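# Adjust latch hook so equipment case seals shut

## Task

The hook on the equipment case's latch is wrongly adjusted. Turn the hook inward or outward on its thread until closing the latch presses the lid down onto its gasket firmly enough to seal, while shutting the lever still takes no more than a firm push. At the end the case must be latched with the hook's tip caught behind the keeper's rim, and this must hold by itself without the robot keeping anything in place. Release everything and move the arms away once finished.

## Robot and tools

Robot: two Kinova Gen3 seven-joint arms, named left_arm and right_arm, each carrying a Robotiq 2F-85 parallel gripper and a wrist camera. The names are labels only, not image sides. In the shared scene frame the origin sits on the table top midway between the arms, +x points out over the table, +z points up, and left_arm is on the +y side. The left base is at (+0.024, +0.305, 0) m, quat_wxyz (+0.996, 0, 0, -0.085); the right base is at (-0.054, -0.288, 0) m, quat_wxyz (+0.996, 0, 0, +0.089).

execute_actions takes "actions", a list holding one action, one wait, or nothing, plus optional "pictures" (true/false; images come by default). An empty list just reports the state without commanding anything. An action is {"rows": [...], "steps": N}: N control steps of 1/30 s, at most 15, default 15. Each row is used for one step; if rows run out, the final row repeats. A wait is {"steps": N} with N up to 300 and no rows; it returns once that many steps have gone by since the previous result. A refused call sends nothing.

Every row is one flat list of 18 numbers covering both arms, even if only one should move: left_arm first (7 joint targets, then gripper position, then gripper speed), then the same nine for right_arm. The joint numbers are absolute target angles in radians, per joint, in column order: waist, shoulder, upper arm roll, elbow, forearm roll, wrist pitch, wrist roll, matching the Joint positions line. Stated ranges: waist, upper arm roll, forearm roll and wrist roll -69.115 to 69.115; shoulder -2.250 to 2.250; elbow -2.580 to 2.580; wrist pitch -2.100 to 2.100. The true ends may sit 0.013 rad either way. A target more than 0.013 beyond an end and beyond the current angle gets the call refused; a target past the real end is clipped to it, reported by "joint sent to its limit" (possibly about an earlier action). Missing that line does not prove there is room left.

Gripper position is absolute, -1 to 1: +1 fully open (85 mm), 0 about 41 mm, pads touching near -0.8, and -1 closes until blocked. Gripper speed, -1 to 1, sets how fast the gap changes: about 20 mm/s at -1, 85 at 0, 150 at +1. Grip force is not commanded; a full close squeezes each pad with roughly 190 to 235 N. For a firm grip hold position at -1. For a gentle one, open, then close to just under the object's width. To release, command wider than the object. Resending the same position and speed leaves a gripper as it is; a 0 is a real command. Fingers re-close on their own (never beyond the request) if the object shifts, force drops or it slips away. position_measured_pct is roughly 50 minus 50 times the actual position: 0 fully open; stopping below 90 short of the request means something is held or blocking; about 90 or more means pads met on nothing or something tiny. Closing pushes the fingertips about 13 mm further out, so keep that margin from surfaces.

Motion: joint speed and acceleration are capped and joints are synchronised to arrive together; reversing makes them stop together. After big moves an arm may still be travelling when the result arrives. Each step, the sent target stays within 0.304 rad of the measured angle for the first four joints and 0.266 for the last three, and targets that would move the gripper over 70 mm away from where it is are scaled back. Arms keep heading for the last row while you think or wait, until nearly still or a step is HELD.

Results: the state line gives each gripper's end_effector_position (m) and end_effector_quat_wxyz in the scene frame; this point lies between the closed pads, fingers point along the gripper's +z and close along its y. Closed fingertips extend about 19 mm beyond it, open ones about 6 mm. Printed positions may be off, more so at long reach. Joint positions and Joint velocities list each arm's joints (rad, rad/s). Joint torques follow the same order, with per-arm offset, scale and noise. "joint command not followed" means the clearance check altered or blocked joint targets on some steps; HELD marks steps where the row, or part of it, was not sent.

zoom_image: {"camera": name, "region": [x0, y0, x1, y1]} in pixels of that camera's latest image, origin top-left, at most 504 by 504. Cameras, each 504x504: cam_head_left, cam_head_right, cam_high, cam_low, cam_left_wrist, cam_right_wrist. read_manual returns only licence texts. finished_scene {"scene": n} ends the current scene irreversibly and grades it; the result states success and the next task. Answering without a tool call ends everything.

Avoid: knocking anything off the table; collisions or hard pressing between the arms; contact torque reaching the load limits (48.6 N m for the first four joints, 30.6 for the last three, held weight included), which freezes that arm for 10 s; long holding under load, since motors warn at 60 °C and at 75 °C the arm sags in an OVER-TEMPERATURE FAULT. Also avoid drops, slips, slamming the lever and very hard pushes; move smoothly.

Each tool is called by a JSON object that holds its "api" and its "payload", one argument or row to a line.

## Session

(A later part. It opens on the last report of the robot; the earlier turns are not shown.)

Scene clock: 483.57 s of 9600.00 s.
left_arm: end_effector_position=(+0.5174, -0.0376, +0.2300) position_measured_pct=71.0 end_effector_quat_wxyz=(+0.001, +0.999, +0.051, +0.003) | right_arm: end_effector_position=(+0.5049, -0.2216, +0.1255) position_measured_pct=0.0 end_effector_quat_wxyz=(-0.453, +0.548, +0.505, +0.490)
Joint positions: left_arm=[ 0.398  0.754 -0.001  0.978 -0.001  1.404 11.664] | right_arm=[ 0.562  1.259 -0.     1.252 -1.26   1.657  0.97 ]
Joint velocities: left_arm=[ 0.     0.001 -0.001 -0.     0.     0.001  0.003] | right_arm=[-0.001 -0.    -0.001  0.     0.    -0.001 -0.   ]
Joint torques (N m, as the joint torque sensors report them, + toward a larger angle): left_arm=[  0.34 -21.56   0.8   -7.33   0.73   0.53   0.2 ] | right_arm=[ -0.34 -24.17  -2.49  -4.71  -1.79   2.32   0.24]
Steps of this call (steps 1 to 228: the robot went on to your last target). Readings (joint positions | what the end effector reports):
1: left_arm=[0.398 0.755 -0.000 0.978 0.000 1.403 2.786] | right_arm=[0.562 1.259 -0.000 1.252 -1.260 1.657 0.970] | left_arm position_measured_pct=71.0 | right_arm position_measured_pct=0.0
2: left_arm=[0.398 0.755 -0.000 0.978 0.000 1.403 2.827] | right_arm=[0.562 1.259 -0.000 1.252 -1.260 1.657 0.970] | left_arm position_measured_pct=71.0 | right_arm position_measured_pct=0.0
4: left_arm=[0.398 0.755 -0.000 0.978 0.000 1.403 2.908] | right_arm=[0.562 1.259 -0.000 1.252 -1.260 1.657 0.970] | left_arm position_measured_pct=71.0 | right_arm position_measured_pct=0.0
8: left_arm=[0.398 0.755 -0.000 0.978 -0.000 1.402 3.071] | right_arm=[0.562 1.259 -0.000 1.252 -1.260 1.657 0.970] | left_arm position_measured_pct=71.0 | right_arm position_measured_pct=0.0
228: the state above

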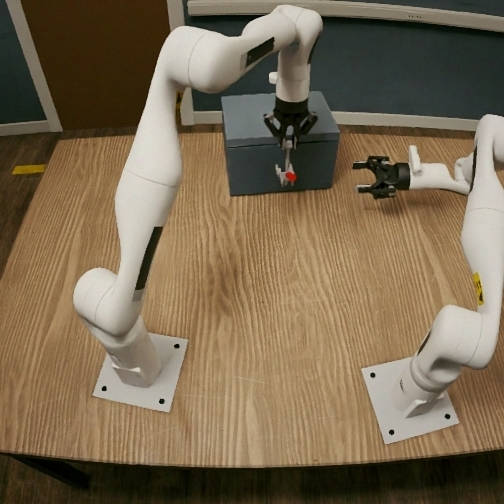

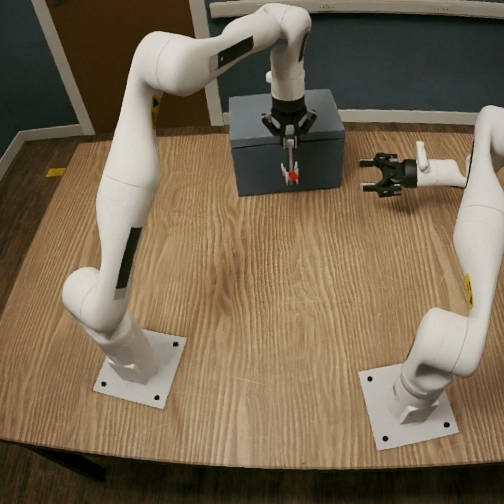

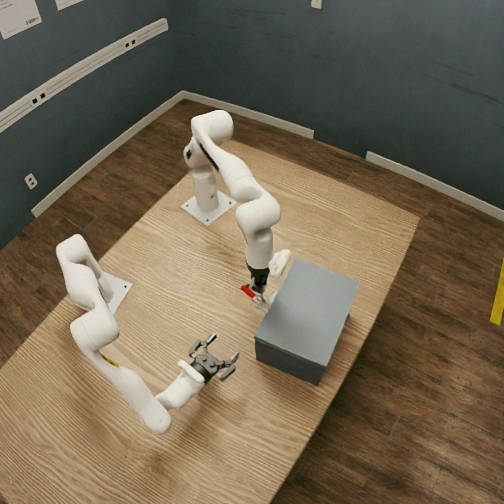

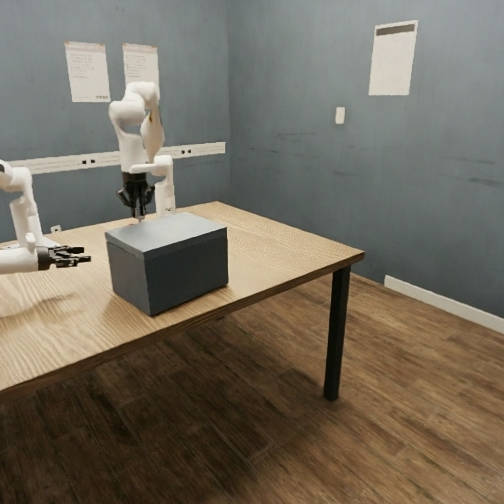

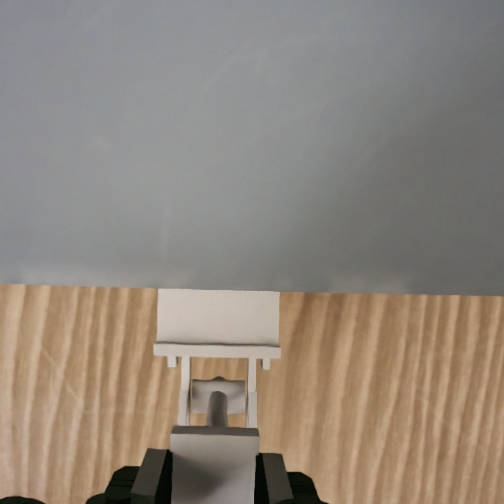

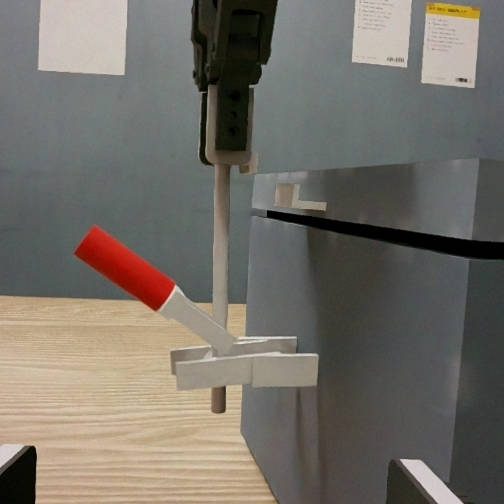

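{"api": "execute_actions", "payload": {
  "actions": [
    {"rows": [[0.3985,0.7546,0,0.9733,0,1.4137,68.213,-0.5,-0.5,0.5616,1.259,0,1.252,-1.26,1.657,0.97,1,0]], "steps": 15}
  ],
  "pictures": false
}}

{"api": "execute_actions", "payload": {
  "actions": [
    {"steps": 218}
  ],
  "pictures": false
}}

{"api": "execute_actions", "payload": {
  "actions": [
    {"rows": [[0.3985,0.7538,0,0.9687,0,1.419,68.213,-0.5,-0.5,0.5616,1.259,0,1.252,-1.26,1.657,0.97,1,0]], "steps": 15}
  ],
  "pictures": false
}}

{"api": "execute_actions", "payload": {
  "actions": [
    {"steps": 218}
  ],
  "pictures": false
}}

{"api": "execute_actions", "payload": {
  "actions": [
    {"rows": [[0.3985,0.753,0,0.9642,0,1.4244,68.213,-0.5,-0.5,0.5616,1.259,0,1.252,-1.26,1.657,0.97,1,0]], "steps": 15}
  ],
  "pictures": false
}}

{"api": "execute_actions", "payload": {
  "actions": [
    {"steps": 218}
  ]
}}

Scene clock: 544.07 s of 9600.00 s.
left_arm: end_effector_position=(+0.5169, -0.0378, +0.2302) position_measured_pct=71.0 end_effector_quat_wxyz=(+0.001, +0.954, +0.299, +0.001) | right_arm: end_effector_position=(+0.5049, -0.2216, +0.1255) position_measured_pct=0.0 end_effector_quat_wxyz=(-0.453, +0.548, +0.505, +0.490)
Joint positions: left_arm=[ 0.398  0.756 -0.     0.973 -0.     1.411 12.17 ] | right_arm=[ 0.562  1.259 -0.     1.252 -1.26   1.657  0.97 ]
Joint velocities: left_arm=[-0.001  0.003 -0.002 -0.003 -0.001 -0.001  1.216] | right_arm=[-0.001  0.001 -0.     0.     0.     0.    -0.   ]
Joint torques (N m, as the joint torque sensors report them, + toward a larger angle): left_arm=[  0.43 -24.07   0.73  -8.83   0.6    1.18   0.04] | right_arm=[ -0.25 -24.05  -2.17  -4.68  -1.85   2.41   0.22]
Steps of this call (steps 1 to 15: the robot went on to your last target; steps 16 to 1800: nothing new was sent; steps 1801 to 1815: all 15 steps of this action). Readings (joint positions | what the end effector reports):
1801: left_arm=[0.398 0.754 -0.001 0.978 -0.001 1.404 11.665] | right_arm=[0.562 1.259 -0.000 1.252 -1.260 1.657 0.970] | left_arm position_measured_pct=71.0 | right_arm position_measured_pct=0.0
1802: left_arm=[0.398 0.754 -0.001 0.978 -0.001 1.404 11.675] | right_arm=[0.562 1.259 -0.000 1.252 -1.260 1.657 0.970] | left_arm position_measured_pct=71.0 | right_arm position_measured_pct=0.0
1804: left_arm=[0.398 0.754 -0.001 0.977 -0.001 1.406 11.725] | right_arm=[0.562 1.259 -0.000 1.252 -1.260 1.657 0.970] | left_arm position_measured_pct=71.0 | right_arm position_measured_pct=0.0
1808: left_arm=[0.398 0.755 -0.000 0.974 -0.000 1.409 11.885] | right_arm=[0.562 1.259 -0.000 1.252 -1.260 1.657 0.970] | left_arm position_measured_pct=71.0 | right_arm position_measured_pct=0.0
1815: the state above

Scene clock: 551.33 s of 9600.00 s.
left_arm: end_effector_position=(+0.5164, -0.0379, +0.2317) position_measured_pct=71.0 end_effector_quat_wxyz=(+0.001, -0.024, +1.000, -0.001) | right_arm: end_effector_position=(+0.5049, -0.2216, +0.1255) position_measured_pct=0.0 end_effector_quat_wxyz=(-0.453, +0.548, +0.505, +0.490)
Joint positions: left_arm=[ 0.398  0.754 -0.     0.972 -0.     1.413 21.035] | right_arm=[ 0.562  1.259 -0.     1.252 -1.26   1.657  0.97 ]
Joint velocities: left_arm=[-0.    -0.001  0.002 -0.001  0.001 -0.002  1.22 ] | right_arm=[-0.    -0.001  0.001  0.    -0.     0.     0.   ]
Joint torques (N m, as the joint torque sensors report them, + toward a larger angle): left_arm=[ -0.19 -22.3    0.16  -7.99   0.33   0.03   0.18] | right_arm=[ -0.01 -24.16  -2.35  -4.68  -1.97   2.54   0.15]
Steps of this call (steps 1 to 218: the robot went on to your last target). Readings (joint positions | what the end effector reports):
1: left_arm=[0.398 0.756 -0.001 0.973 -0.001 1.411 12.210] | right_arm=[0.562 1.259 -0.000 1.252 -1.260 1.657 0.970] | left_arm position_measured_pct=71.0 | right_arm position_measured_pct=0.0
2: left_arm=[0.398 0.756 -0.001 0.973 -0.001 1.411 12.251] | right_arm=[0.562 1.259 -0.000 1.252 -1.260 1.657 0.970] | left_arm position_measured_pct=71.0 | right_arm position_measured_pct=0.0
4: left_arm=[0.398 0.756 -0.001 0.972 -0.001 1.410 12.332] | right_arm=[0.562 1.259 -0.000 1.252 -1.260 1.657 0.970] | left_arm position_measured_pct=71.0 | right_arm position_measured_pct=0.0
8: left_arm=[0.398 0.756 -0.001 0.972 -0.001 1.410 12.495] | right_arm=[0.562 1.259 -0.000 1.252 -1.260 1.657 0.970] | left_arm position_measured_pct=71.0 | right_arm position_measured_pct=0.0
218: the state above

Scene clock: 551.83 s of 9600.00 s.
left_arm: end_effector_position=(+0.5169, -0.0381, +0.2320) position_measured_pct=71.0 end_effector_quat_wxyz=(+0.001, -0.323, +0.946, -0.001) | right_arm: end_effector_position=(+0.5049, -0.2216, +0.1255) position_measured_pct=0.0 end_effector_quat_wxyz=(-0.453, +0.548, +0.505, +0.490)
Joint positions: left_arm=[ 0.398  0.755 -0.     0.968 -0.     1.416 21.645] | right_arm=[ 0.562  1.259 -0.     1.252 -1.26   1.657  0.97 ]
Joint velocities: left_arm=[-0.001  0.005 -0.002 -0.004 -0.001 -0.002  1.22 ] | right_arm=[-0.001 -0.001 -0.     0.    -0.     0.    -0.   ]
Joint torques (N m, as the joint torque sensors report them, + toward a larger angle): left_arm=[ -0.19 -24.52   0.33  -8.23   0.15   1.48   0.13] | right_arm=[ -0.06 -23.6   -2.28  -4.84  -1.66   2.34   0.29]
Steps of this call (steps 1 to 15: all 15 steps of this action). Readings (joint positions | what the end effector reports):
1: left_arm=[0.398 0.754 -0.000 0.972 -0.000 1.413 21.076] | right_arm=[0.562 1.259 -0.000 1.252 -1.260 1.657 0.970] | left_arm position_measured_pct=71.0 | right_arm position_measured_pct=0.0
2: left_arm=[0.398 0.754 -0.000 0.972 -0.000 1.413 21.116] | right_arm=[0.562 1.259 -0.000 1.252 -1.260 1.657 0.970] | left_arm position_measured_pct=71.0 | right_arm position_measured_pct=0.0
4: left_arm=[0.398 0.754 -0.000 0.972 -0.000 1.413 21.198] | right_arm=[0.562 1.259 -0.000 1.252 -1.260 1.657 0.970] | left_arm position_measured_pct=71.0 | right_arm position_measured_pct=0.0
8: left_arm=[0.398 0.755 -0.000 0.970 0.000 1.415 21.360] | right_arm=[0.562 1.259 -0.000 1.252 -1.260 1.657 0.970] | left_arm position_measured_pct=71.0 | right_arm position_measured_pct=0.0
15: the state above

Scene clock: 559.10 s of 9600.00 s.
left_arm: end_effector_position=(+0.5169, -0.0377, +0.2338) position_measured_pct=71.0 end_effector_quat_wxyz=(+0.001, +0.999, +0.049, +0.002) | right_arm: end_effector_position=(+0.5049, -0.2216, +0.1255) position_measured_pct=0.0 end_effector_quat_wxyz=(-0.453, +0.548, +0.505, +0.490)
Joint positions: left_arm=[ 0.398  0.753 -0.     0.967 -0.001  1.418 30.511] | right_arm=[ 0.562  1.259 -0.     1.252 -1.26   1.657  0.97 ]
Joint velocities: left_arm=[-0.    -0.002  0.001 -0.     0.001 -0.     1.22 ] | right_arm=[ 0.001  0.001 -0.001 -0.     0.    -0.    -0.   ]
Joint torques (N m, as the joint torque sensors report them, + toward a larger angle): left_arm=[  0.41 -22.23   0.82  -7.7    0.53   0.52   0.09] | right_arm=[ -0.1  -23.7   -2.9   -4.81  -1.81   2.46  -0.06]
Steps of this call (steps 1 to 218: the robot went on to your last target). Readings (joint positions | what the end effector reports):
1: left_arm=[0.398 0.756 -0.000 0.968 -0.000 1.415 21.686] | right_arm=[0.562 1.259 -0.000 1.252 -1.260 1.657 0.970] | left_arm position_measured_pct=71.0 | right_arm position_measured_pct=0.0
2: left_arm=[0.398 0.756 -0.000 0.968 -0.000 1.415 21.726] | right_arm=[0.562 1.259 -0.000 1.252 -1.260 1.657 0.970] | left_arm position_measured_pct=71.0 | right_arm position_measured_pct=0.0
4: left_arm=[0.398 0.756 -0.000 0.968 -0.000 1.415 21.808] | right_arm=[0.562 1.259 -0.000 1.252 -1.260 1.657 0.970] | left_arm position_measured_pct=71.0 | right_arm position_measured_pct=0.0
8: left_arm=[0.398 0.756 -0.001 0.967 -0.001 1.415 21.970] | right_arm=[0.562 1.259 -0.000 1.252 -1.260 1.657 0.970] | left_arm position_measured_pct=71.0 | right_arm position_measured_pct=0.0
218: the state above

Scene clock: 559.60 s of 9600.00 s.
left_arm: end_effector_position=(+0.5171, -0.0377, +0.2340) position_measured_pct=71.0 end_effector_quat_wxyz=(+0.001, +0.938, +0.347, +0.001) | right_arm: end_effector_position=(+0.5049, -0.2216, +0.1255) position_measured_pct=0.0 end_effector_quat_wxyz=(-0.453, +0.548, +0.505, +0.490)
Joint positions: left_arm=[ 0.398  0.754 -0.001  0.963 -0.001  1.421 31.121] | right_arm=[ 0.562  1.259 -0.     1.252 -1.26   1.657  0.97 ]
Joint velocities: left_arm=[-0.002 -0.    -0.002 -0.003 -0.001 -0.     1.22 ] | right_arm=[-0.001  0.001  0.001  0.     0.     0.     0.   ]
Joint torques (N m, as the joint torque sensors report them, + toward a larger angle): left_arm=[  0.59 -24.09   1.    -8.48   0.63   1.28  -0.02] | right_arm=[ -0.35 -24.13  -2.28  -4.65  -1.88   2.3    0.23]
Steps of this call (steps 1 to 15: all 15 steps of this action). Readings (joint positions | what the end effector reports):
1: left_arm=[0.398 0.753 -0.000 0.967 -0.001 1.418 30.552] | right_arm=[0.562 1.259 -0.000 1.252 -1.260 1.657 0.970] | left_arm position_measured_pct=71.0 | right_arm position_measured_pct=0.0
2: left_arm=[0.398 0.753 -0.000 0.967 -0.001 1.418 30.593] | right_arm=[0.562 1.259 -0.000 1.252 -1.260 1.657 0.970] | left_arm position_measured_pct=71.0 | right_arm position_measured_pct=0.0
4: left_arm=[0.398 0.753 -0.000 0.967 -0.000 1.418 30.674] | right_arm=[0.562 1.259 -0.000 1.252 -1.260 1.657 0.970] | left_arm position_measured_pct=71.0 | right_arm position_measured_pct=0.0
8: left_arm=[0.398 0.754 -0.000 0.965 -0.000 1.420 30.837] | right_arm=[0.562 1.259 -0.000 1.252 -1.260 1.657 0.970] | left_arm position_measured_pct=71.0 | right_arm position_measured_pct=0.0
15: the state above

Scene clock: 566.87 s of 9600.00 s.
left_arm: end_effector_position=(+0.5164, -0.0379, +0.2355) position_measured_pct=71.0 end_effector_quat_wxyz=(+0.001, -0.075, +0.997, -0.001) | right_arm: end_effector_position=(+0.5049, -0.2216, +0.1255) position_measured_pct=0.0 end_effector_quat_wxyz=(-0.453, +0.548, +0.505, +0.490)
Joint positions: left_arm=[ 0.398  0.752 -0.     0.963 -0.     1.423 39.988] | right_arm=[ 0.562  1.259 -0.     1.252 -1.26   1.657  0.97 ]
Joint velocities: left_arm=[ 0.    -0.001  0.001 -0.001  0.001 -0.002  1.219] | right_arm=[0.    0.    0.    0.    0.    0.001 0.   ]
Joint torques (N m, as the joint torque sensors report them, + toward a larger angle): left_arm=[ -0.1  -22.44   0.74  -7.75   0.3    0.25  -0.15] | right_arm=[ -0.29 -24.06  -2.3   -4.43  -1.97   2.46   0.43]
Steps of this call (steps 1 to 218: the robot went on to your last target). Readings (joint positions | what the end effector reports):
1: left_arm=[0.398 0.754 -0.001 0.963 -0.001 1.421 31.162] | right_arm=[0.562 1.259 -0.000 1.252 -1.260 1.657 0.970] | left_arm position_measured_pct=71.0 | right_arm position_measured_pct=0.0
2: left_arm=[0.398 0.754 -0.001 0.963 -0.001 1.421 31.203] | right_arm=[0.562 1.259 -0.000 1.252 -1.260 1.657 0.970] | left_arm position_measured_pct=71.0 | right_arm position_measured_pct=0.0
4: left_arm=[0.398 0.755 -0.001 0.963 -0.001 1.421 31.284] | right_arm=[0.562 1.259 -0.000 1.252 -1.260 1.657 0.970] | left_arm position_measured_pct=71.0 | right_arm position_measured_pct=0.0
8: left_arm=[0.398 0.755 -0.001 0.963 -0.001 1.421 31.447] | right_arm=[0.562 1.259 -0.000 1.252 -1.260 1.657 0.970] | left_arm position_measured_pct=71.0 | right_arm position_measured_pct=0.0
218: the state above

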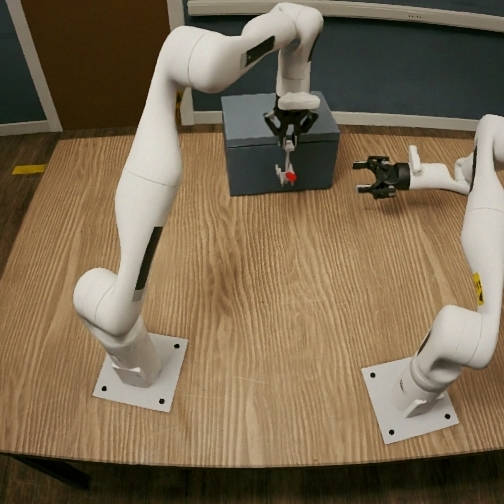

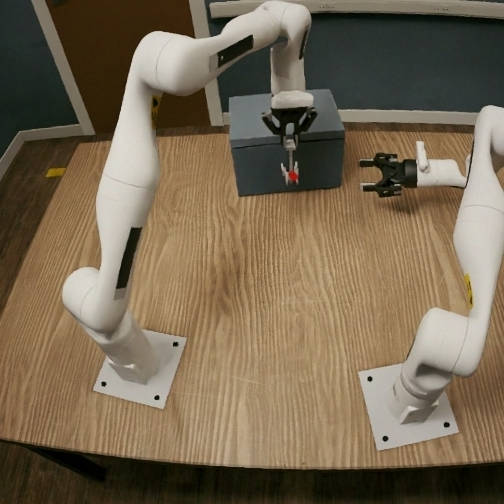

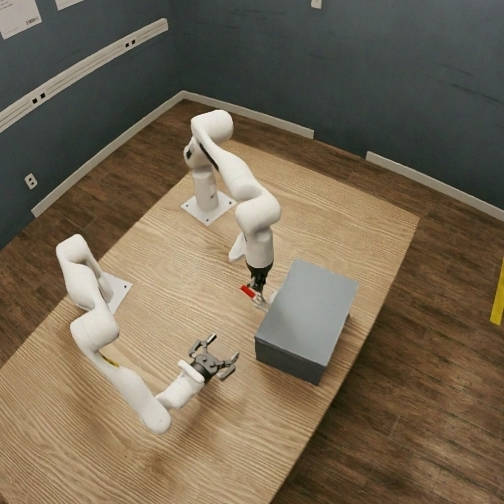

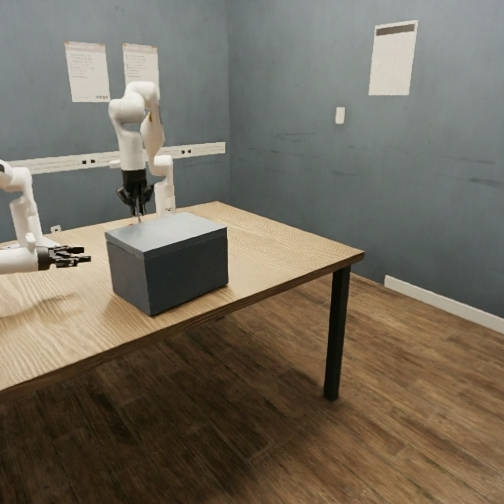

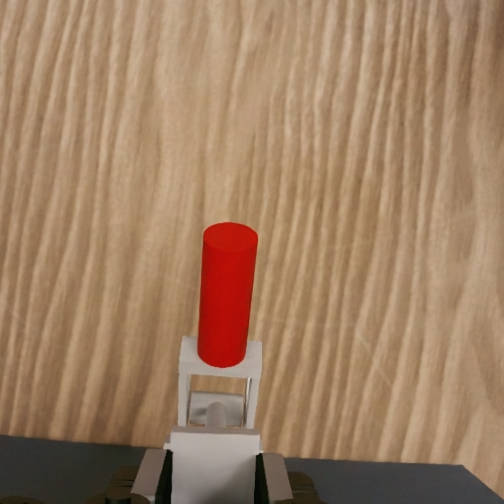

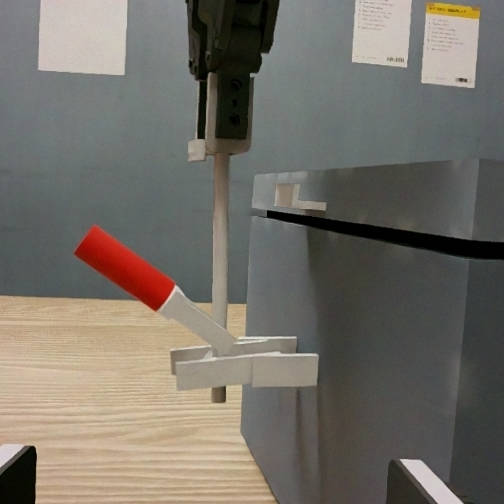

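{"api": "execute_actions", "payload": {
  "actions": [
    {"rows": [[0.3985,0.7523,0,0.9596,0,1.4297,68.213,-0.5,-0.5,0.5616,1.259,0,1.252,-1.26,1.657,0.97,1,0]], "steps": 15}
  ],
  "pictures": false
}}

{"api": "execute_actions", "payload": {
  "actions": [
    {"steps": 200}
  ],
  "pictures": false
}}

{"api": "execute_actions", "payload": {
  "actions": [
    {"rows": [[0.3985,0.7515,0,0.9551,0,1.435,68.213,-0.5,-0.5,0.5616,1.259,0,1.252,-1.26,1.657,0.97,1,0]], "steps": 15}
  ],
  "pictures": false
}}

{"api": "execute_actions", "payload": {
  "actions": [
    {"steps": 200}
  ],
  "pictures": false
}}

{"api": "execute_actions", "payload": {
  "actions": [
    {"rows": [[0.3985,0.7507,0,0.9505,0,1.4404,68.213,-0.5,-0.5,0.5616,1.259,0,1.252,-1.26,1.657,0.97,1,0]], "steps": 15}
  ],
  "pictures": false
}}

{"api": "execute_actions", "payload": {
  "actions": [
    {"steps": 225}
  ]
}}

Scene clock: 581.63 s of 9600.00 s.
left_arm: end_effector_position=(+0.5172, -0.0372, +0.2368) position_measured_pct=71.0 end_effector_quat_wxyz=(+0.002, +0.334, +0.943, +0.001) | right_arm: end_effector_position=(+0.5049, -0.2216, +0.1255) position_measured_pct=0.0 end_effector_quat_wxyz=(-0.453, +0.548, +0.505, +0.490)
Joint positions: left_arm=[ 0.398  0.752 -0.001  0.959 -0.001  1.428 58.005] | right_arm=[ 0.562  1.259 -0.     1.252 -1.26   1.657  0.97 ]
Joint velocities: left_arm=[ 0.     0.     0.001 -0.001  0.001  0.004  1.22 ] | right_arm=[-0.     0.001 -0.    -0.    -0.    -0.    -0.   ]
Joint torques (N m, as the joint torque sensors report them, + toward a larger angle): left_arm=[  0.04 -22.83   1.14  -7.93   0.87   0.57  -0.06] | right_arm=[ -0.57 -24.09  -2.31  -4.85  -1.68   2.54   0.06]
Steps of this call (steps 1 to 428: the robot went on to your last target; steps 429 to 443: all 15 steps of this action). Readings (joint positions | what the end effector reports):
429: left_arm=[0.397 0.751 -0.001 0.962 -0.002 1.422 57.436] | right_arm=[0.562 1.259 -0.000 1.252 -1.260 1.657 0.970] | left_arm position_measured_pct=71.0 | right_arm position_measured_pct=0.0
430: left_arm=[0.397 0.751 -0.001 0.962 -0.002 1.422 57.477] | right_arm=[0.562 1.259 -0.000 1.252 -1.260 1.657 0.970] | left_arm position_measured_pct=71.0 | right_arm position_measured_pct=0.0
432: left_arm=[0.397 0.751 -0.001 0.961 -0.002 1.423 57.558] | right_arm=[0.562 1.259 -0.000 1.252 -1.260 1.657 0.970] | left_arm position_measured_pct=71.0 | right_arm position_measured_pct=0.0
436: left_arm=[0.398 0.752 -0.001 0.959 -0.001 1.426 57.721] | right_arm=[0.562 1.259 -0.000 1.252 -1.260 1.657 0.970] | left_arm position_measured_pct=71.0 | right_arm position_measured_pct=0.0
443: the state above

Scene clock: 588.30 s of 9600.00 s.
left_arm: end_effector_position=(+0.5179, -0.0379, +0.2383) position_measured_pct=71.0 end_effector_quat_wxyz=(+0.002, -0.552, +0.834, -0.003) | right_arm: end_effector_position=(+0.5049, -0.2216, +0.1255) position_measured_pct=0.0 end_effector_quat_wxyz=(-0.453, +0.548, +0.505, +0.490)
Joint positions: left_arm=[ 0.398  0.751 -0.001  0.957 -0.001  1.427 66.14 ] | right_arm=[ 0.562  1.259 -0.     1.252 -1.26   1.657  0.97 ]
Joint velocities: left_arm=[-0.001  0.001 -0.001 -0.001 -0.001 -0.002  1.22 ] | right_arm=[-0.002 -0.     0.     0.    -0.     0.    -0.   ]
Joint torques (N m, as the joint torque sensors report them, + toward a larger angle): left_arm=[  0.24 -21.94   0.79  -6.93   0.82   1.43   0.32] | right_arm=[ -0.23 -24.06  -2.28  -4.77  -1.81   2.31   0.33]
Steps of this call (steps 1 to 200: the robot went on to your last target). Readings (joint positions | what the end effector reports):
1: left_arm=[0.398 0.752 -0.001 0.959 -0.001 1.428 58.046] | right_arm=[0.562 1.259 -0.000 1.252 -1.260 1.657 0.970] | left_arm position_measured_pct=71.0 | right_arm position_measured_pct=0.0
2: left_arm=[0.398 0.752 -0.001 0.959 -0.001 1.428 58.087] | right_arm=[0.562 1.259 -0.000 1.252 -1.260 1.657 0.970] | left_arm position_measured_pct=71.0 | right_arm position_measured_pct=0.0
4: left_arm=[0.398 0.752 -0.001 0.959 -0.001 1.428 58.168] | right_arm=[0.562 1.259 -0.000 1.252 -1.260 1.657 0.970] | left_arm position_measured_pct=71.0 | right_arm position_measured_pct=0.0
8: left_arm=[0.398 0.752 -0.001 0.959 -0.001 1.428 58.331] | right_arm=[0.562 1.259 -0.000 1.252 -1.260 1.657 0.970] | left_arm position_measured_pct=71.0 | right_arm position_measured_pct=0.0
200: the state above

Scene clock: 588.80 s of 9600.00 s.
left_arm: end_effector_position=(+0.5180, -0.0376, +0.2386) position_measured_pct=71.0 end_effector_quat_wxyz=(-0.001, +0.777, -0.629, +0.002) | right_arm: end_effector_position=(+0.5049, -0.2216, +0.1255) position_measured_pct=0.0 end_effector_quat_wxyz=(-0.453, +0.548, +0.505, +0.490)
Joint positions: left_arm=[ 0.398  0.752 -0.001  0.953 -0.001  1.431 66.75 ] | right_arm=[ 0.562  1.259 -0.     1.252 -1.26   1.657  0.97 ]
Joint velocities: left_arm=[ 0.001 -0.     0.    -0.001  0.     0.003  1.22 ] | right_arm=[ 0.    -0.001  0.001 -0.    -0.    -0.    -0.   ]
Joint torques (N m, as the joint torque sensors report them, + toward a larger angle): left_arm=[  0.71 -23.8    0.77  -7.85   0.8    1.79   0.49] | right_arm=[ -0.23 -24.13  -2.36  -4.81  -1.92   2.28   0.26]
Steps of this call (steps 1 to 15: all 15 steps of this action). Readings (joint positions | what the end effector reports):
1: left_arm=[0.398 0.751 -0.001 0.957 -0.001 1.427 66.180] | right_arm=[0.562 1.259 -0.000 1.252 -1.260 1.657 0.970] | left_arm position_measured_pct=71.0 | right_arm position_measured_pct=0.0
2: left_arm=[0.398 0.751 -0.001 0.957 -0.001 1.427 66.221] | right_arm=[0.562 1.259 -0.000 1.252 -1.260 1.657 0.970] | left_arm position_measured_pct=71.0 | right_arm position_measured_pct=0.0
4: left_arm=[0.398 0.751 -0.001 0.956 -0.001 1.427 66.302] | right_arm=[0.562 1.259 -0.000 1.252 -1.260 1.657 0.970] | left_arm position_measured_pct=71.0 | right_arm position_measured_pct=0.0
8: left_arm=[0.398 0.752 -0.001 0.954 -0.001 1.430 66.465] | right_arm=[0.562 1.259 -0.000 1.252 -1.260 1.657 0.970] | left_arm position_measured_pct=71.0 | right_arm position_measured_pct=0.0
15: the state above

Scene clock: 595.47 s of 9600.00 s.
left_arm: end_effector_position=(+0.5168, -0.0377, +0.2389) position_measured_pct=71.0 end_effector_quat_wxyz=(+0.001, +0.999, +0.051, +0.001) | right_arm: end_effector_position=(+0.5049, -0.2216, +0.1255) position_measured_pct=0.0 end_effector_quat_wxyz=(-0.453, +0.548, +0.505, +0.490)
Joint positions: left_arm=[ 0.398  0.751 -0.     0.954 -0.001  1.433 68.213] | right_arm=[ 0.562  1.259 -0.     1.252 -1.26   1.657  0.97 ]
Joint velocities: left_arm=[ 0.     0.     0.001 -0.     0.     0.    -0.   ] | right_arm=[ 0.     0.001  0.    -0.     0.001  0.    -0.   ]
Joint torques (N m, as the joint torque sensors report them, + toward a larger angle): left_arm=[ -0.14 -22.7    1.19  -8.17   0.33   0.44   0.14] | right_arm=[ -0.39 -23.92  -2.74  -4.8   -1.98   2.39   0.27]
Steps of this call (steps 1 to 60: the robot went on to your last target; steps 61 to 200: nothing new was sent). Readings (joint positions | what the end effector reports):
1: left_arm=[0.398 0.752 -0.001 0.953 -0.001 1.431 66.790] | right_arm=[0.562 1.259 -0.000 1.252 -1.260 1.657 0.970] | left_arm position_measured_pct=71.0 | right_arm position_measured_pct=0.0
2: left_arm=[0.398 0.752 -0.001 0.953 -0.001 1.431 66.831] | right_arm=[0.562 1.259 -0.000 1.252 -1.260 1.657 0.970] | left_arm position_measured_pct=71.0 | right_arm position_measured_pct=0.0
4: left_arm=[0.398 0.752 -0.001 0.953 -0.001 1.431 66.913] | right_arm=[0.562 1.259 -0.000 1.252 -1.260 1.657 0.970] | left_arm position_measured_pct=71.0 | right_arm position_measured_pct=0.0
8: left_arm=[0.398 0.752 -0.001 0.953 -0.001 1.432 67.075] | right_arm=[0.562 1.259 -0.000 1.252 -1.260 1.657 0.970] | left_arm position_measured_pct=71.0 | right_arm position_measured_pct=0.0
200: the state above
All arms were judged still, so your last target was given up. Only a new action makes them travel on or press farther. Fingers that are still opening or closing keep moving.

Scene clock: 595.97 s of 9600.00 s.
left_arm: end_effector_position=(+0.5162, -0.0378, +0.2390) position_measured_pct=71.0 end_effector_quat_wxyz=(-0.000, +0.999, +0.051, -0.000) | right_arm: end_effector_position=(+0.5049, -0.2216, +0.1255) position_measured_pct=0.0 end_effector_quat_wxyz=(-0.453, +0.548, +0.505, +0.490)
Joint positions: left_arm=[ 0.398  0.753 -0.     0.951 -0.     1.438 68.213] | right_arm=[ 0.562  1.259 -0.     1.252 -1.26   1.657  0.97 ]
Joint velocities: left_arm=[ 0.001  0.001 -0.    -0.     0.     0.001  0.001] | right_arm=[ 0.001  0.    -0.001  0.    -0.    -0.001 -0.   ]
Joint torques (N m, as the joint torque sensors report them, + toward a larger angle): left_arm=[ -0.08 -24.53   0.64  -8.83   0.54   0.54   0.13] | right_arm=[ -0.37 -23.94  -2.52  -4.85  -1.85   2.45   0.28]
Steps of this call (steps 1 to 15: all 15 steps of this action). Readings (joint positions | what the end effector reports):
1: left_arm=[0.398 0.751 -0.000 0.954 -0.001 1.434 68.213] | right_arm=[0.562 1.259 -0.000 1.252 -1.260 1.657 0.970] | left_arm position_measured_pct=71.0 | right_arm position_measured_pct=0.0
2: left_arm=[0.398 0.752 -0.000 0.953 -0.000 1.435 68.213] | right_arm=[0.562 1.259 -0.000 1.252 -1.260 1.657 0.970] | left_arm position_measured_pct=71.0 | right_arm position_measured_pct=0.0
4: left_arm=[0.398 0.752 -0.000 0.952 -0.000 1.437 68.213] | right_arm=[0.562 1.259 -0.000 1.252 -1.260 1.657 0.970] | left_arm position_measured_pct=71.0 | right_arm position_measured_pct=0.0
8: left_arm=[0.398 0.753 -0.000 0.951 -0.000 1.438 68.213] | right_arm=[0.562 1.259 -0.000 1.252 -1.260 1.657 0.970] | left_arm position_measured_pct=71.0 | right_arm position_measured_pct=0.0
15: the state above

Scene clock: 603.47 s of 9600.00 s.
left_arm: end_effector_position=(+0.5162, -0.0378, +0.2390) position_measured_pct=71.0 end_effector_quat_wxyz=(-0.000, +0.999, +0.051, -0.000) | right_arm: end_effector_position=(+0.5049, -0.2216, +0.1255) position_measured_pct=0.0 end_effector_quat_wxyz=(-0.453, +0.548, +0.505, +0.490)
Joint positions: left_arm=[ 0.398  0.753 -0.     0.951 -0.     1.438 68.213] | right_arm=[ 0.562  1.259 -0.     1.252 -1.26   1.657  0.97 ]
Joint velocities: left_arm=[ 0.001 -0.002  0.    -0.    -0.    -0.001 -0.   ] | right_arm=[ 0.001  0.001 -0.001  0.    -0.     0.     0.   ]
Joint torques (N m, as the joint torque sensors report them, + toward a larger angle): left_arm=[ -0.18 -24.45   0.55  -9.09   0.18   0.54  -0.01] | right_arm=[ -0.27 -23.98  -2.05  -5.12  -1.81   2.22   0.15]
Steps of this call (steps 1 to 15: the robot went on to your last target; steps 16 to 225: nothing new was sent). Readings (joint positions | what the end effector reports):
1: left_arm=[0.398 0.753 -0.000 0.951 -0.000 1.438 68.213] | right_arm=[0.562 1.259 -0.000 1.252 -1.260 1.657 0.970] | left_arm position_measured_pct=71.0 | right_arm position_measured_pct=0.0
2: left_arm=[0.398 0.753 -0.000 0.951 -0.000 1.438 68.213] | right_arm=[0.562 1.259 -0.000 1.252 -1.260 1.657 0.970] | left_arm position_measured_pct=71.0 | right_arm position_measured_pct=0.0
4: left_arm=[0.398 0.753 -0.000 0.951 -0.000 1.438 68.213] | right_arm=[0.562 1.259 -0.000 1.252 -1.260 1.657 0.970] | left_arm position_measured_pct=71.0 | right_arm position_measured_pct=0.0
8: left_arm=[0.398 0.753 -0.000 0.951 -0.000 1.438 68.213] | right_arm=[0.562 1.259 -0.000 1.252 -1.260 1.657 0.970] | left_arm position_measured_pct=71.0 | right_arm position_measured_pct=0.0
225: the state above
All arms were judged still, so your last target was given up. Only a new action makes them travel on or press farther. Fingers that are still opening or closing keep moving.

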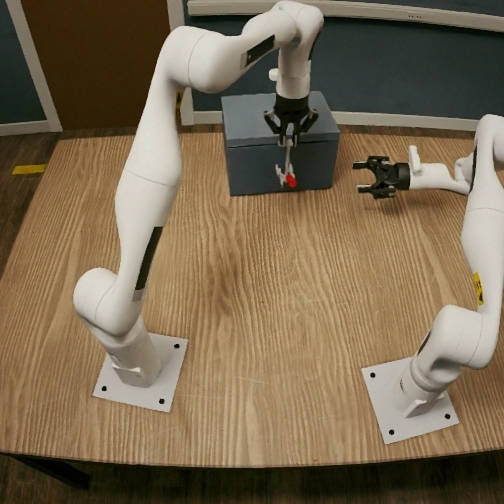

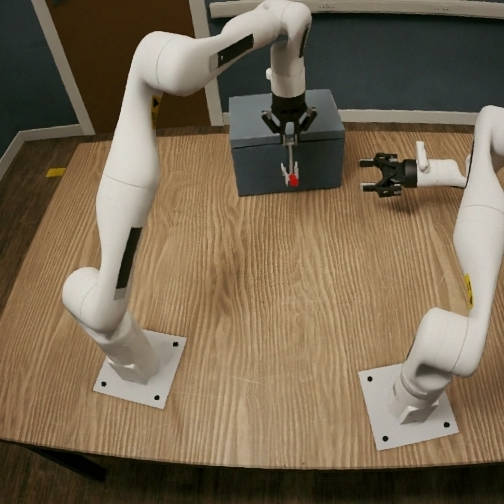

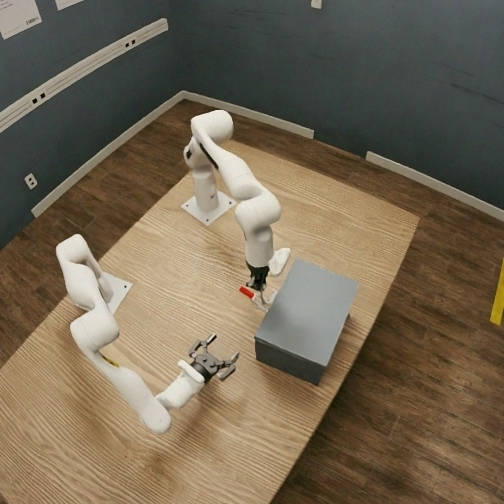

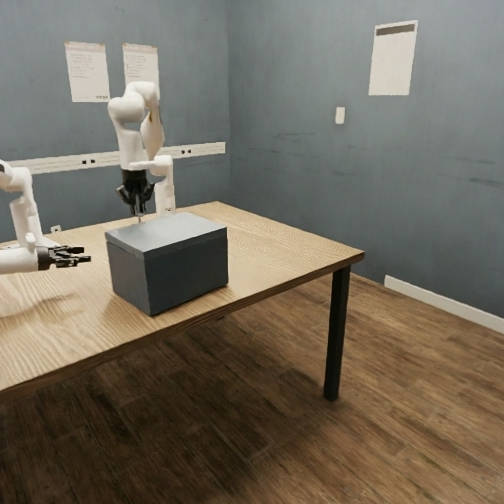

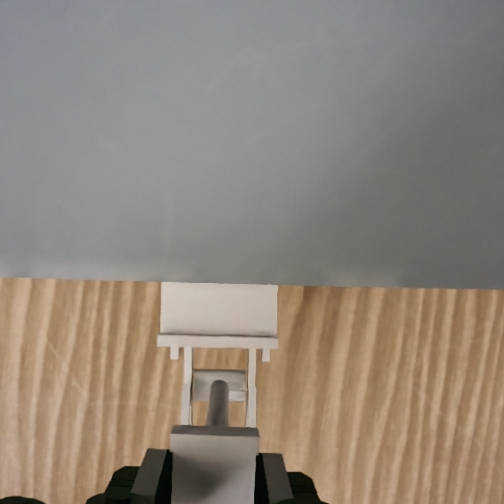

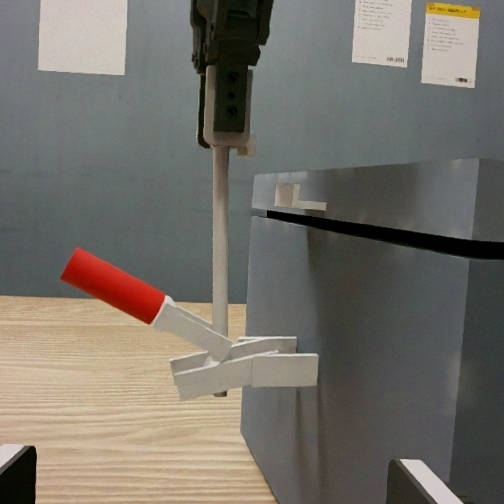

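{"api": "zoom_image", "payload": {
  "camera": "cam_right_wrist",
  "region": [160, 300, 330, 430]
}}

Region (160, 300, 330, 430) of cam_right_wrist's 504x504 image, scaled by 2.965; it fills the top 385 rows of this view, and the rest is white.

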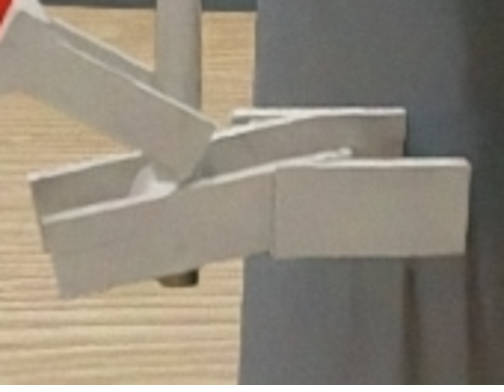

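{"api": "execute_actions", "payload": {
  "actions": [
    {"rows": [[0.3985,0.7516,0,0.9561,0,1.4338,36.797,-0.5,-0.5,0.5616,1.259,0,1.252,-1.26,1.657,0.97,1,0]], "steps": 15}
  ],
  "pictures": false
}}

{"api": "execute_actions", "payload": {
  "actions": [
    {"steps": 245}
  ],
  "pictures": false
}}

{"api": "execute_actions", "payload": {
  "actions": [
    {"rows": [[0.3985,0.7525,0,0.9612,0,1.4279,36.797,-0.5,-0.5,0.5616,1.259,0,1.252,-1.26,1.657,0.97,1,0]], "steps": 15}
  ],
  "pictures": false
}}

{"api": "execute_actions", "payload": {
  "actions": [
    {"steps": 245}
  ],
  "pictures": false
}}

{"api": "execute_actions", "payload": {
  "actions": [
    {"rows": [[0.3985,0.7534,0,0.9663,0,1.4219,36.797,-0.5,-0.5,0.5616,1.259,0,1.252,-1.26,1.657,0.97,1,0]], "steps": 15}
  ],
  "pictures": false
}}

{"api": "execute_actions", "payload": {
  "actions": [
    {"steps": 255}
  ]
}}

Scene clock: 652.77 s of 9600.00 s.
left_arm: end_effector_position=(+0.5171, -0.0375, +0.2388) position_measured_pct=71.0 end_effector_quat_wxyz=(-0.000, +0.980, -0.201, +0.002) | right_arm: end_effector_position=(+0.5049, -0.2216, +0.1255) position_measured_pct=0.0 end_effector_quat_wxyz=(-0.453, +0.548, +0.505, +0.490)
Joint positions: left_arm=[ 0.398  0.751 -0.001  0.955 -0.001  1.432 67.707] | right_arm=[ 0.562  1.259 -0.     1.252 -1.26   1.657  0.97 ]
Joint velocities: left_arm=[-0.001  0.001 -0.001  0.001 -0.001 -0.005 -1.215] | right_arm=[ 0. -0. -0.  0.  0. -0. -0.]
Joint torques (N m, as the joint torque sensors report them, + toward a larger angle): left_arm=[  0.34 -22.7    0.52  -7.97   0.67  -0.01  -0.35] | right_arm=[ -0.34 -23.99  -2.18  -4.7   -2.02   2.33   0.04]
Steps of this call (steps 1 to 1464: nothing new was sent; steps 1465 to 1479: all 15 steps of this action). Readings (joint positions | what the end effector reports):
1465: left_arm=[0.398 0.753 -0.000 0.951 -0.000 1.438 68.212] | right_arm=[0.562 1.259 -0.000 1.252 -1.260 1.657 0.970] | left_arm position_measured_pct=71.0 | right_arm position_measured_pct=0.0
1466: left_arm=[0.398 0.753 -0.000 0.951 -0.000 1.438 68.202] | right_arm=[0.562 1.259 -0.000 1.252 -1.260 1.657 0.970] | left_arm position_measured_pct=71.0 | right_arm position_measured_pct=0.0
1468: left_arm=[0.398 0.752 -0.000 0.952 -0.000 1.437 68.152] | right_arm=[0.562 1.259 -0.000 1.252 -1.260 1.657 0.970] | left_arm position_measured_pct=71.0 | right_arm position_measured_pct=0.0
1472: left_arm=[0.398 0.752 -0.000 0.953 -0.001 1.434 67.992] | right_arm=[0.562 1.259 -0.000 1.252 -1.260 1.657 0.970] | left_arm position_measured_pct=71.0 | right_arm position_measured_pct=0.0
1479: the state above

Scene clock: 660.93 s of 9600.00 s.
left_arm: end_effector_position=(+0.5175, -0.0370, +0.2369) position_measured_pct=71.0 end_effector_quat_wxyz=(+0.001, +0.454, +0.891, +0.001) | right_arm: end_effector_position=(+0.5049, -0.2216, +0.1255) position_measured_pct=0.0 end_effector_quat_wxyz=(-0.453, +0.548, +0.505, +0.490)
Joint positions: left_arm=[ 0.398  0.754 -0.001  0.955 -0.002  1.431 57.744] | right_arm=[ 0.562  1.259 -0.     1.252 -1.26   1.657  0.97 ]
Joint velocities: left_arm=[-0.001  0.    -0.002 -0.001 -0.001 -0.004 -1.22 ] | right_arm=[-0.     0.    -0.001  0.    -0.     0.001 -0.   ]
Joint torques (N m, as the joint torque sensors report them, + toward a larger angle): left_arm=[  0.91 -24.77   1.49  -8.18   0.78   1.35   0.14] | right_arm=[ -0.19 -24.43  -2.44  -4.97  -1.8    2.21   0.43]
Steps of this call (steps 1 to 245: the robot went on to your last target). Readings (joint positions | what the end effector reports):
1: left_arm=[0.398 0.751 -0.001 0.955 -0.001 1.432 67.667] | right_arm=[0.562 1.259 -0.000 1.252 -1.260 1.657 0.970] | left_arm position_measured_pct=71.0 | right_arm position_measured_pct=0.0
2: left_arm=[0.398 0.751 -0.001 0.955 -0.001 1.432 67.626] | right_arm=[0.562 1.259 -0.000 1.252 -1.260 1.657 0.970] | left_arm position_measured_pct=71.0 | right_arm position_measured_pct=0.0
4: left_arm=[0.398 0.751 -0.001 0.955 -0.001 1.432 67.545] | right_arm=[0.562 1.259 -0.000 1.252 -1.260 1.657 0.970] | left_arm position_measured_pct=71.0 | right_arm position_measured_pct=0.0
8: left_arm=[0.398 0.751 -0.001 0.954 -0.001 1.431 67.382] | right_arm=[0.562 1.259 -0.000 1.252 -1.260 1.657 0.970] | left_arm position_measured_pct=71.0 | right_arm position_measured_pct=0.0
245: the state above

Scene clock: 661.43 s of 9600.00 s.
left_arm: end_effector_position=(+0.5181, -0.0372, +0.2367) position_measured_pct=71.0 end_effector_quat_wxyz=(+0.002, +0.700, +0.714, +0.002) | right_arm: end_effector_position=(+0.5049, -0.2216, +0.1255) position_measured_pct=0.0 end_effector_quat_wxyz=(-0.453, +0.548, +0.505, +0.490)
Joint positions: left_arm=[ 0.397  0.752 -0.001  0.959 -0.002  1.425 57.134] | right_arm=[ 0.562  1.259 -0.     1.252 -1.26   1.657  0.97 ]
Joint velocities: left_arm=[-0.    -0.001 -0.001  0.001  0.001 -0.003 -1.219] | right_arm=[ 0.    -0.001  0.    -0.    -0.     0.     0.   ]
Joint torques (N m, as the joint torque sensors report them, + toward a larger angle): left_arm=[  0.66 -23.07   1.06  -7.18   0.94   1.03  -0.24] | right_arm=[ -0.16 -23.59  -2.75  -4.84  -2.03   2.55   0.11]
Steps of this call (steps 1 to 15: all 15 steps of this action). Readings (joint positions | what the end effector reports):
1: left_arm=[0.398 0.754 -0.001 0.955 -0.002 1.431 57.703] | right_arm=[0.562 1.259 -0.000 1.252 -1.260 1.657 0.970] | left_arm position_measured_pct=71.0 | right_arm position_measured_pct=0.0
2: left_arm=[0.398 0.754 -0.001 0.955 -0.002 1.430 57.663] | right_arm=[0.562 1.259 -0.000 1.252 -1.260 1.657 0.970] | left_arm position_measured_pct=71.0 | right_arm position_measured_pct=0.0
4: left_arm=[0.398 0.754 -0.001 0.956 -0.002 1.429 57.581] | right_arm=[0.562 1.259 -0.000 1.252 -1.260 1.657 0.970] | left_arm position_measured_pct=71.0 | right_arm position_measured_pct=0.0
8: left_arm=[0.397 0.753 -0.001 0.958 -0.002 1.427 57.419] | right_arm=[0.562 1.259 -0.000 1.252 -1.260 1.657 0.970] | left_arm position_measured_pct=71.0 | right_arm position_measured_pct=0.0
15: the state above

Scene clock: 669.60 s of 9600.00 s.
left_arm: end_effector_position=(+0.5174, -0.0378, +0.2349) position_measured_pct=71.0 end_effector_quat_wxyz=(+0.001, -0.501, +0.865, -0.001) | right_arm: end_effector_position=(+0.5049, -0.2216, +0.1255) position_measured_pct=0.0 end_effector_quat_wxyz=(-0.453, +0.548, +0.505, +0.490)
Joint positions: left_arm=[ 0.398  0.755 -0.001  0.96  -0.001  1.424 47.169] | right_arm=[ 0.562  1.259 -0.     1.252 -1.26   1.657  0.97 ]
Joint velocities: left_arm=[-0.001  0.     0.001  0.001  0.002  0.003 -1.219] | right_arm=[-0.001  0.001 -0.     0.     0.    -0.     0.   ]
Joint torques (N m, as the joint torque sensors report them, + toward a larger angle): left_arm=[  0.34 -24.98   0.91  -8.35   0.88   1.71   0.1 ] | right_arm=[ -0.31 -23.98  -2.31  -4.62  -1.77   2.42   0.16]
Steps of this call (steps 1 to 245: the robot went on to your last target). Readings (joint positions | what the end effector reports):
1: left_arm=[0.397 0.752 -0.001 0.959 -0.002 1.425 57.093] | right_arm=[0.562 1.259 -0.000 1.252 -1.260 1.657 0.970] | left_arm position_measured_pct=71.0 | right_arm position_measured_pct=0.0
2: left_arm=[0.397 0.752 -0.001 0.959 -0.001 1.425 57.052] | right_arm=[0.562 1.259 -0.000 1.252 -1.260 1.657 0.970] | left_arm position_measured_pct=71.0 | right_arm position_measured_pct=0.0
4: left_arm=[0.397 0.752 -0.001 0.959 -0.001 1.425 56.971] | right_arm=[0.562 1.259 -0.000 1.252 -1.260 1.657 0.970] | left_arm position_measured_pct=71.0 | right_arm position_measured_pct=0.0
8: left_arm=[0.397 0.752 -0.001 0.959 -0.001 1.424 56.808] | right_arm=[0.562 1.259 -0.000 1.252 -1.260 1.657 0.970] | left_arm position_measured_pct=71.0 | right_arm position_measured_pct=0.0
245: the state above

Scene clock: 670.10 s of 9600.00 s.
left_arm: end_effector_position=(+0.5168, -0.0379, +0.2346) position_measured_pct=71.0 end_effector_quat_wxyz=(+0.001, -0.218, +0.976, -0.001) | right_arm: end_effector_position=(+0.5049, -0.2216, +0.1255) position_measured_pct=0.0 end_effector_quat_wxyz=(-0.453, +0.548, +0.505, +0.490)
Joint positions: left_arm=[ 0.398  0.753 -0.     0.965 -0.     1.42  46.559] | right_arm=[ 0.562  1.259 -0.     1.252 -1.26   1.657  0.97 ]
Joint velocities: left_arm=[ 0.001 -0.    -0.     0.003  0.     0.    -1.219] | right_arm=[ 0. -0. -0.  0.  0. -0.  0.]
Joint torques (N m, as the joint torque sensors report them, + toward a larger angle): left_arm=[ -0.26 -22.42   0.4   -8.6    0.43   0.42   0.16] | right_arm=[ -0.04 -23.91  -2.59  -4.55  -1.61   2.37   0.38]
Steps of this call (steps 1 to 15: all 15 steps of this action). Readings (joint positions | what the end effector reports):
1: left_arm=[0.398 0.755 -0.001 0.960 -0.001 1.424 47.129] | right_arm=[0.562 1.259 -0.000 1.252 -1.260 1.657 0.970] | left_arm position_measured_pct=71.0 | right_arm position_measured_pct=0.0
2: left_arm=[0.398 0.755 -0.001 0.960 -0.001 1.424 47.088] | right_arm=[0.562 1.259 -0.000 1.252 -1.260 1.657 0.970] | left_arm position_measured_pct=71.0 | right_arm position_measured_pct=0.0
4: left_arm=[0.398 0.755 -0.000 0.961 -0.000 1.423 47.007] | right_arm=[0.562 1.259 -0.000 1.252 -1.260 1.657 0.970] | left_arm position_measured_pct=71.0 | right_arm position_measured_pct=0.0
8: left_arm=[0.398 0.754 -0.000 0.963 -0.000 1.421 46.844] | right_arm=[0.562 1.259 -0.000 1.252 -1.260 1.657 0.970] | left_arm position_measured_pct=71.0 | right_arm position_measured_pct=0.0
15: the state above

Scene clock: 678.60 s of 9600.00 s.
left_arm: end_effector_position=(+0.5164, -0.0377, +0.2330) position_measured_pct=71.0 end_effector_quat_wxyz=(-0.000, +0.999, +0.051, +0.000) | right_arm: end_effector_position=(+0.5049, -0.2216, +0.1255) position_measured_pct=0.0 end_effector_quat_wxyz=(-0.453, +0.548, +0.505, +0.490)
Joint positions: left_arm=[ 0.398  0.755 -0.     0.966 -0.     1.42  36.797] | right_arm=[ 0.562  1.259 -0.     1.252 -1.26   1.657  0.97 ]
Joint velocities: left_arm=[ 0.    -0.     0.001  0.     0.     0.    -0.001] | right_arm=[-0.001 -0.001 -0.    -0.001  0.    -0.     0.   ]
Joint torques (N m, as the joint torque sensors report them, + toward a larger angle): left_arm=[  0.17 -24.3    0.82  -8.59   0.42   0.39   0.3 ] | right_arm=[ -0.28 -23.89  -2.01  -4.46  -1.82   2.46   0.34]
Steps of this call (steps 1 to 255: the robot went on to your last target). Readings (joint positions | what the end effector reports):
1: left_arm=[0.398 0.753 -0.000 0.965 -0.000 1.420 46.519] | right_arm=[0.562 1.259 -0.000 1.252 -1.260 1.657 0.970] | left_arm position_measured_pct=71.0 | right_arm position_measured_pct=0.0
2: left_arm=[0.398 0.753 -0.000 0.965 -0.000 1.420 46.478] | right_arm=[0.562 1.259 -0.000 1.252 -1.260 1.657 0.970] | left_arm position_measured_pct=71.0 | right_arm position_measured_pct=0.0
4: left_arm=[0.398 0.753 -0.000 0.965 -0.000 1.421 46.397] | right_arm=[0.562 1.259 -0.000 1.252 -1.260 1.657 0.970] | left_arm position_measured_pct=71.0 | right_arm position_measured_pct=0.0
8: left_arm=[0.398 0.753 -0.000 0.965 -0.001 1.421 46.234] | right_arm=[0.562 1.259 -0.000 1.252 -1.260 1.657 0.970] | left_arm position_measured_pct=71.0 | right_arm position_measured_pct=0.0
255: the state above

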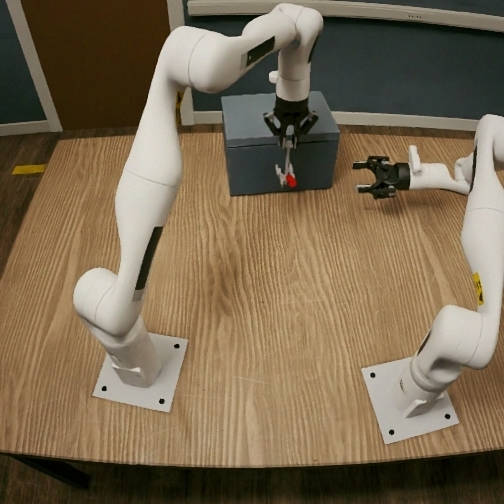

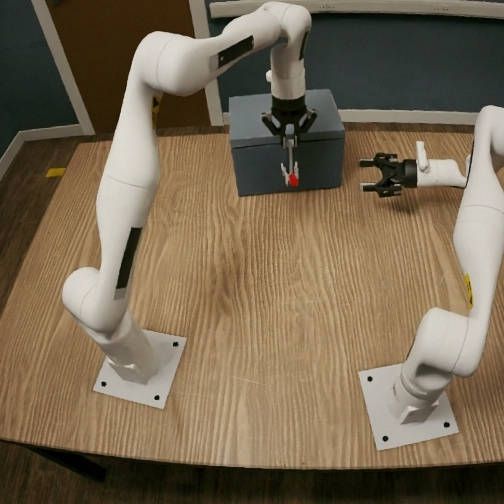

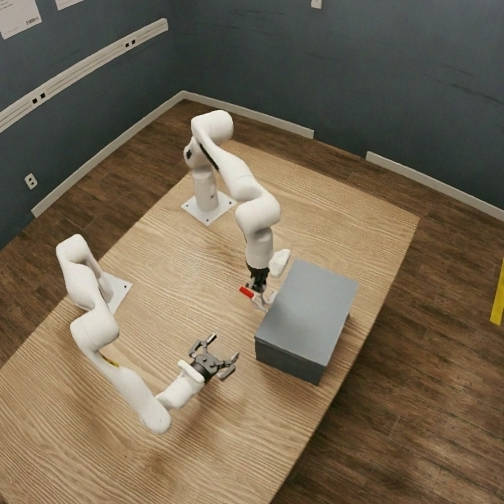

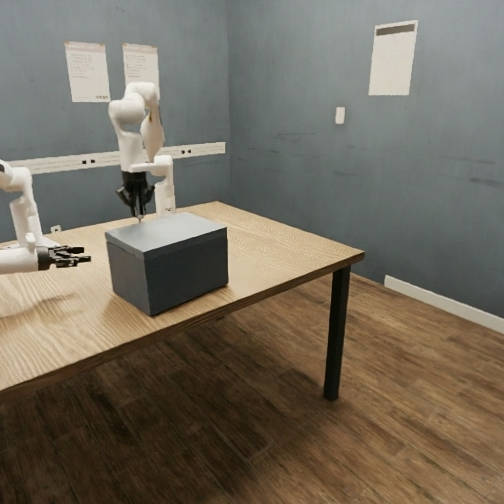

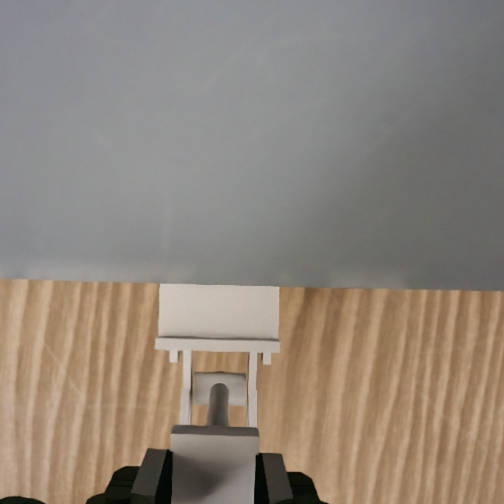

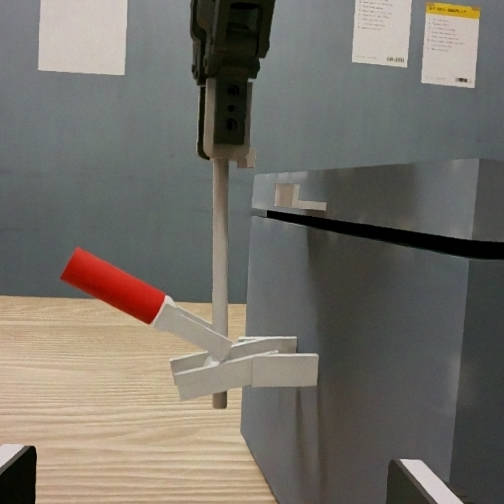

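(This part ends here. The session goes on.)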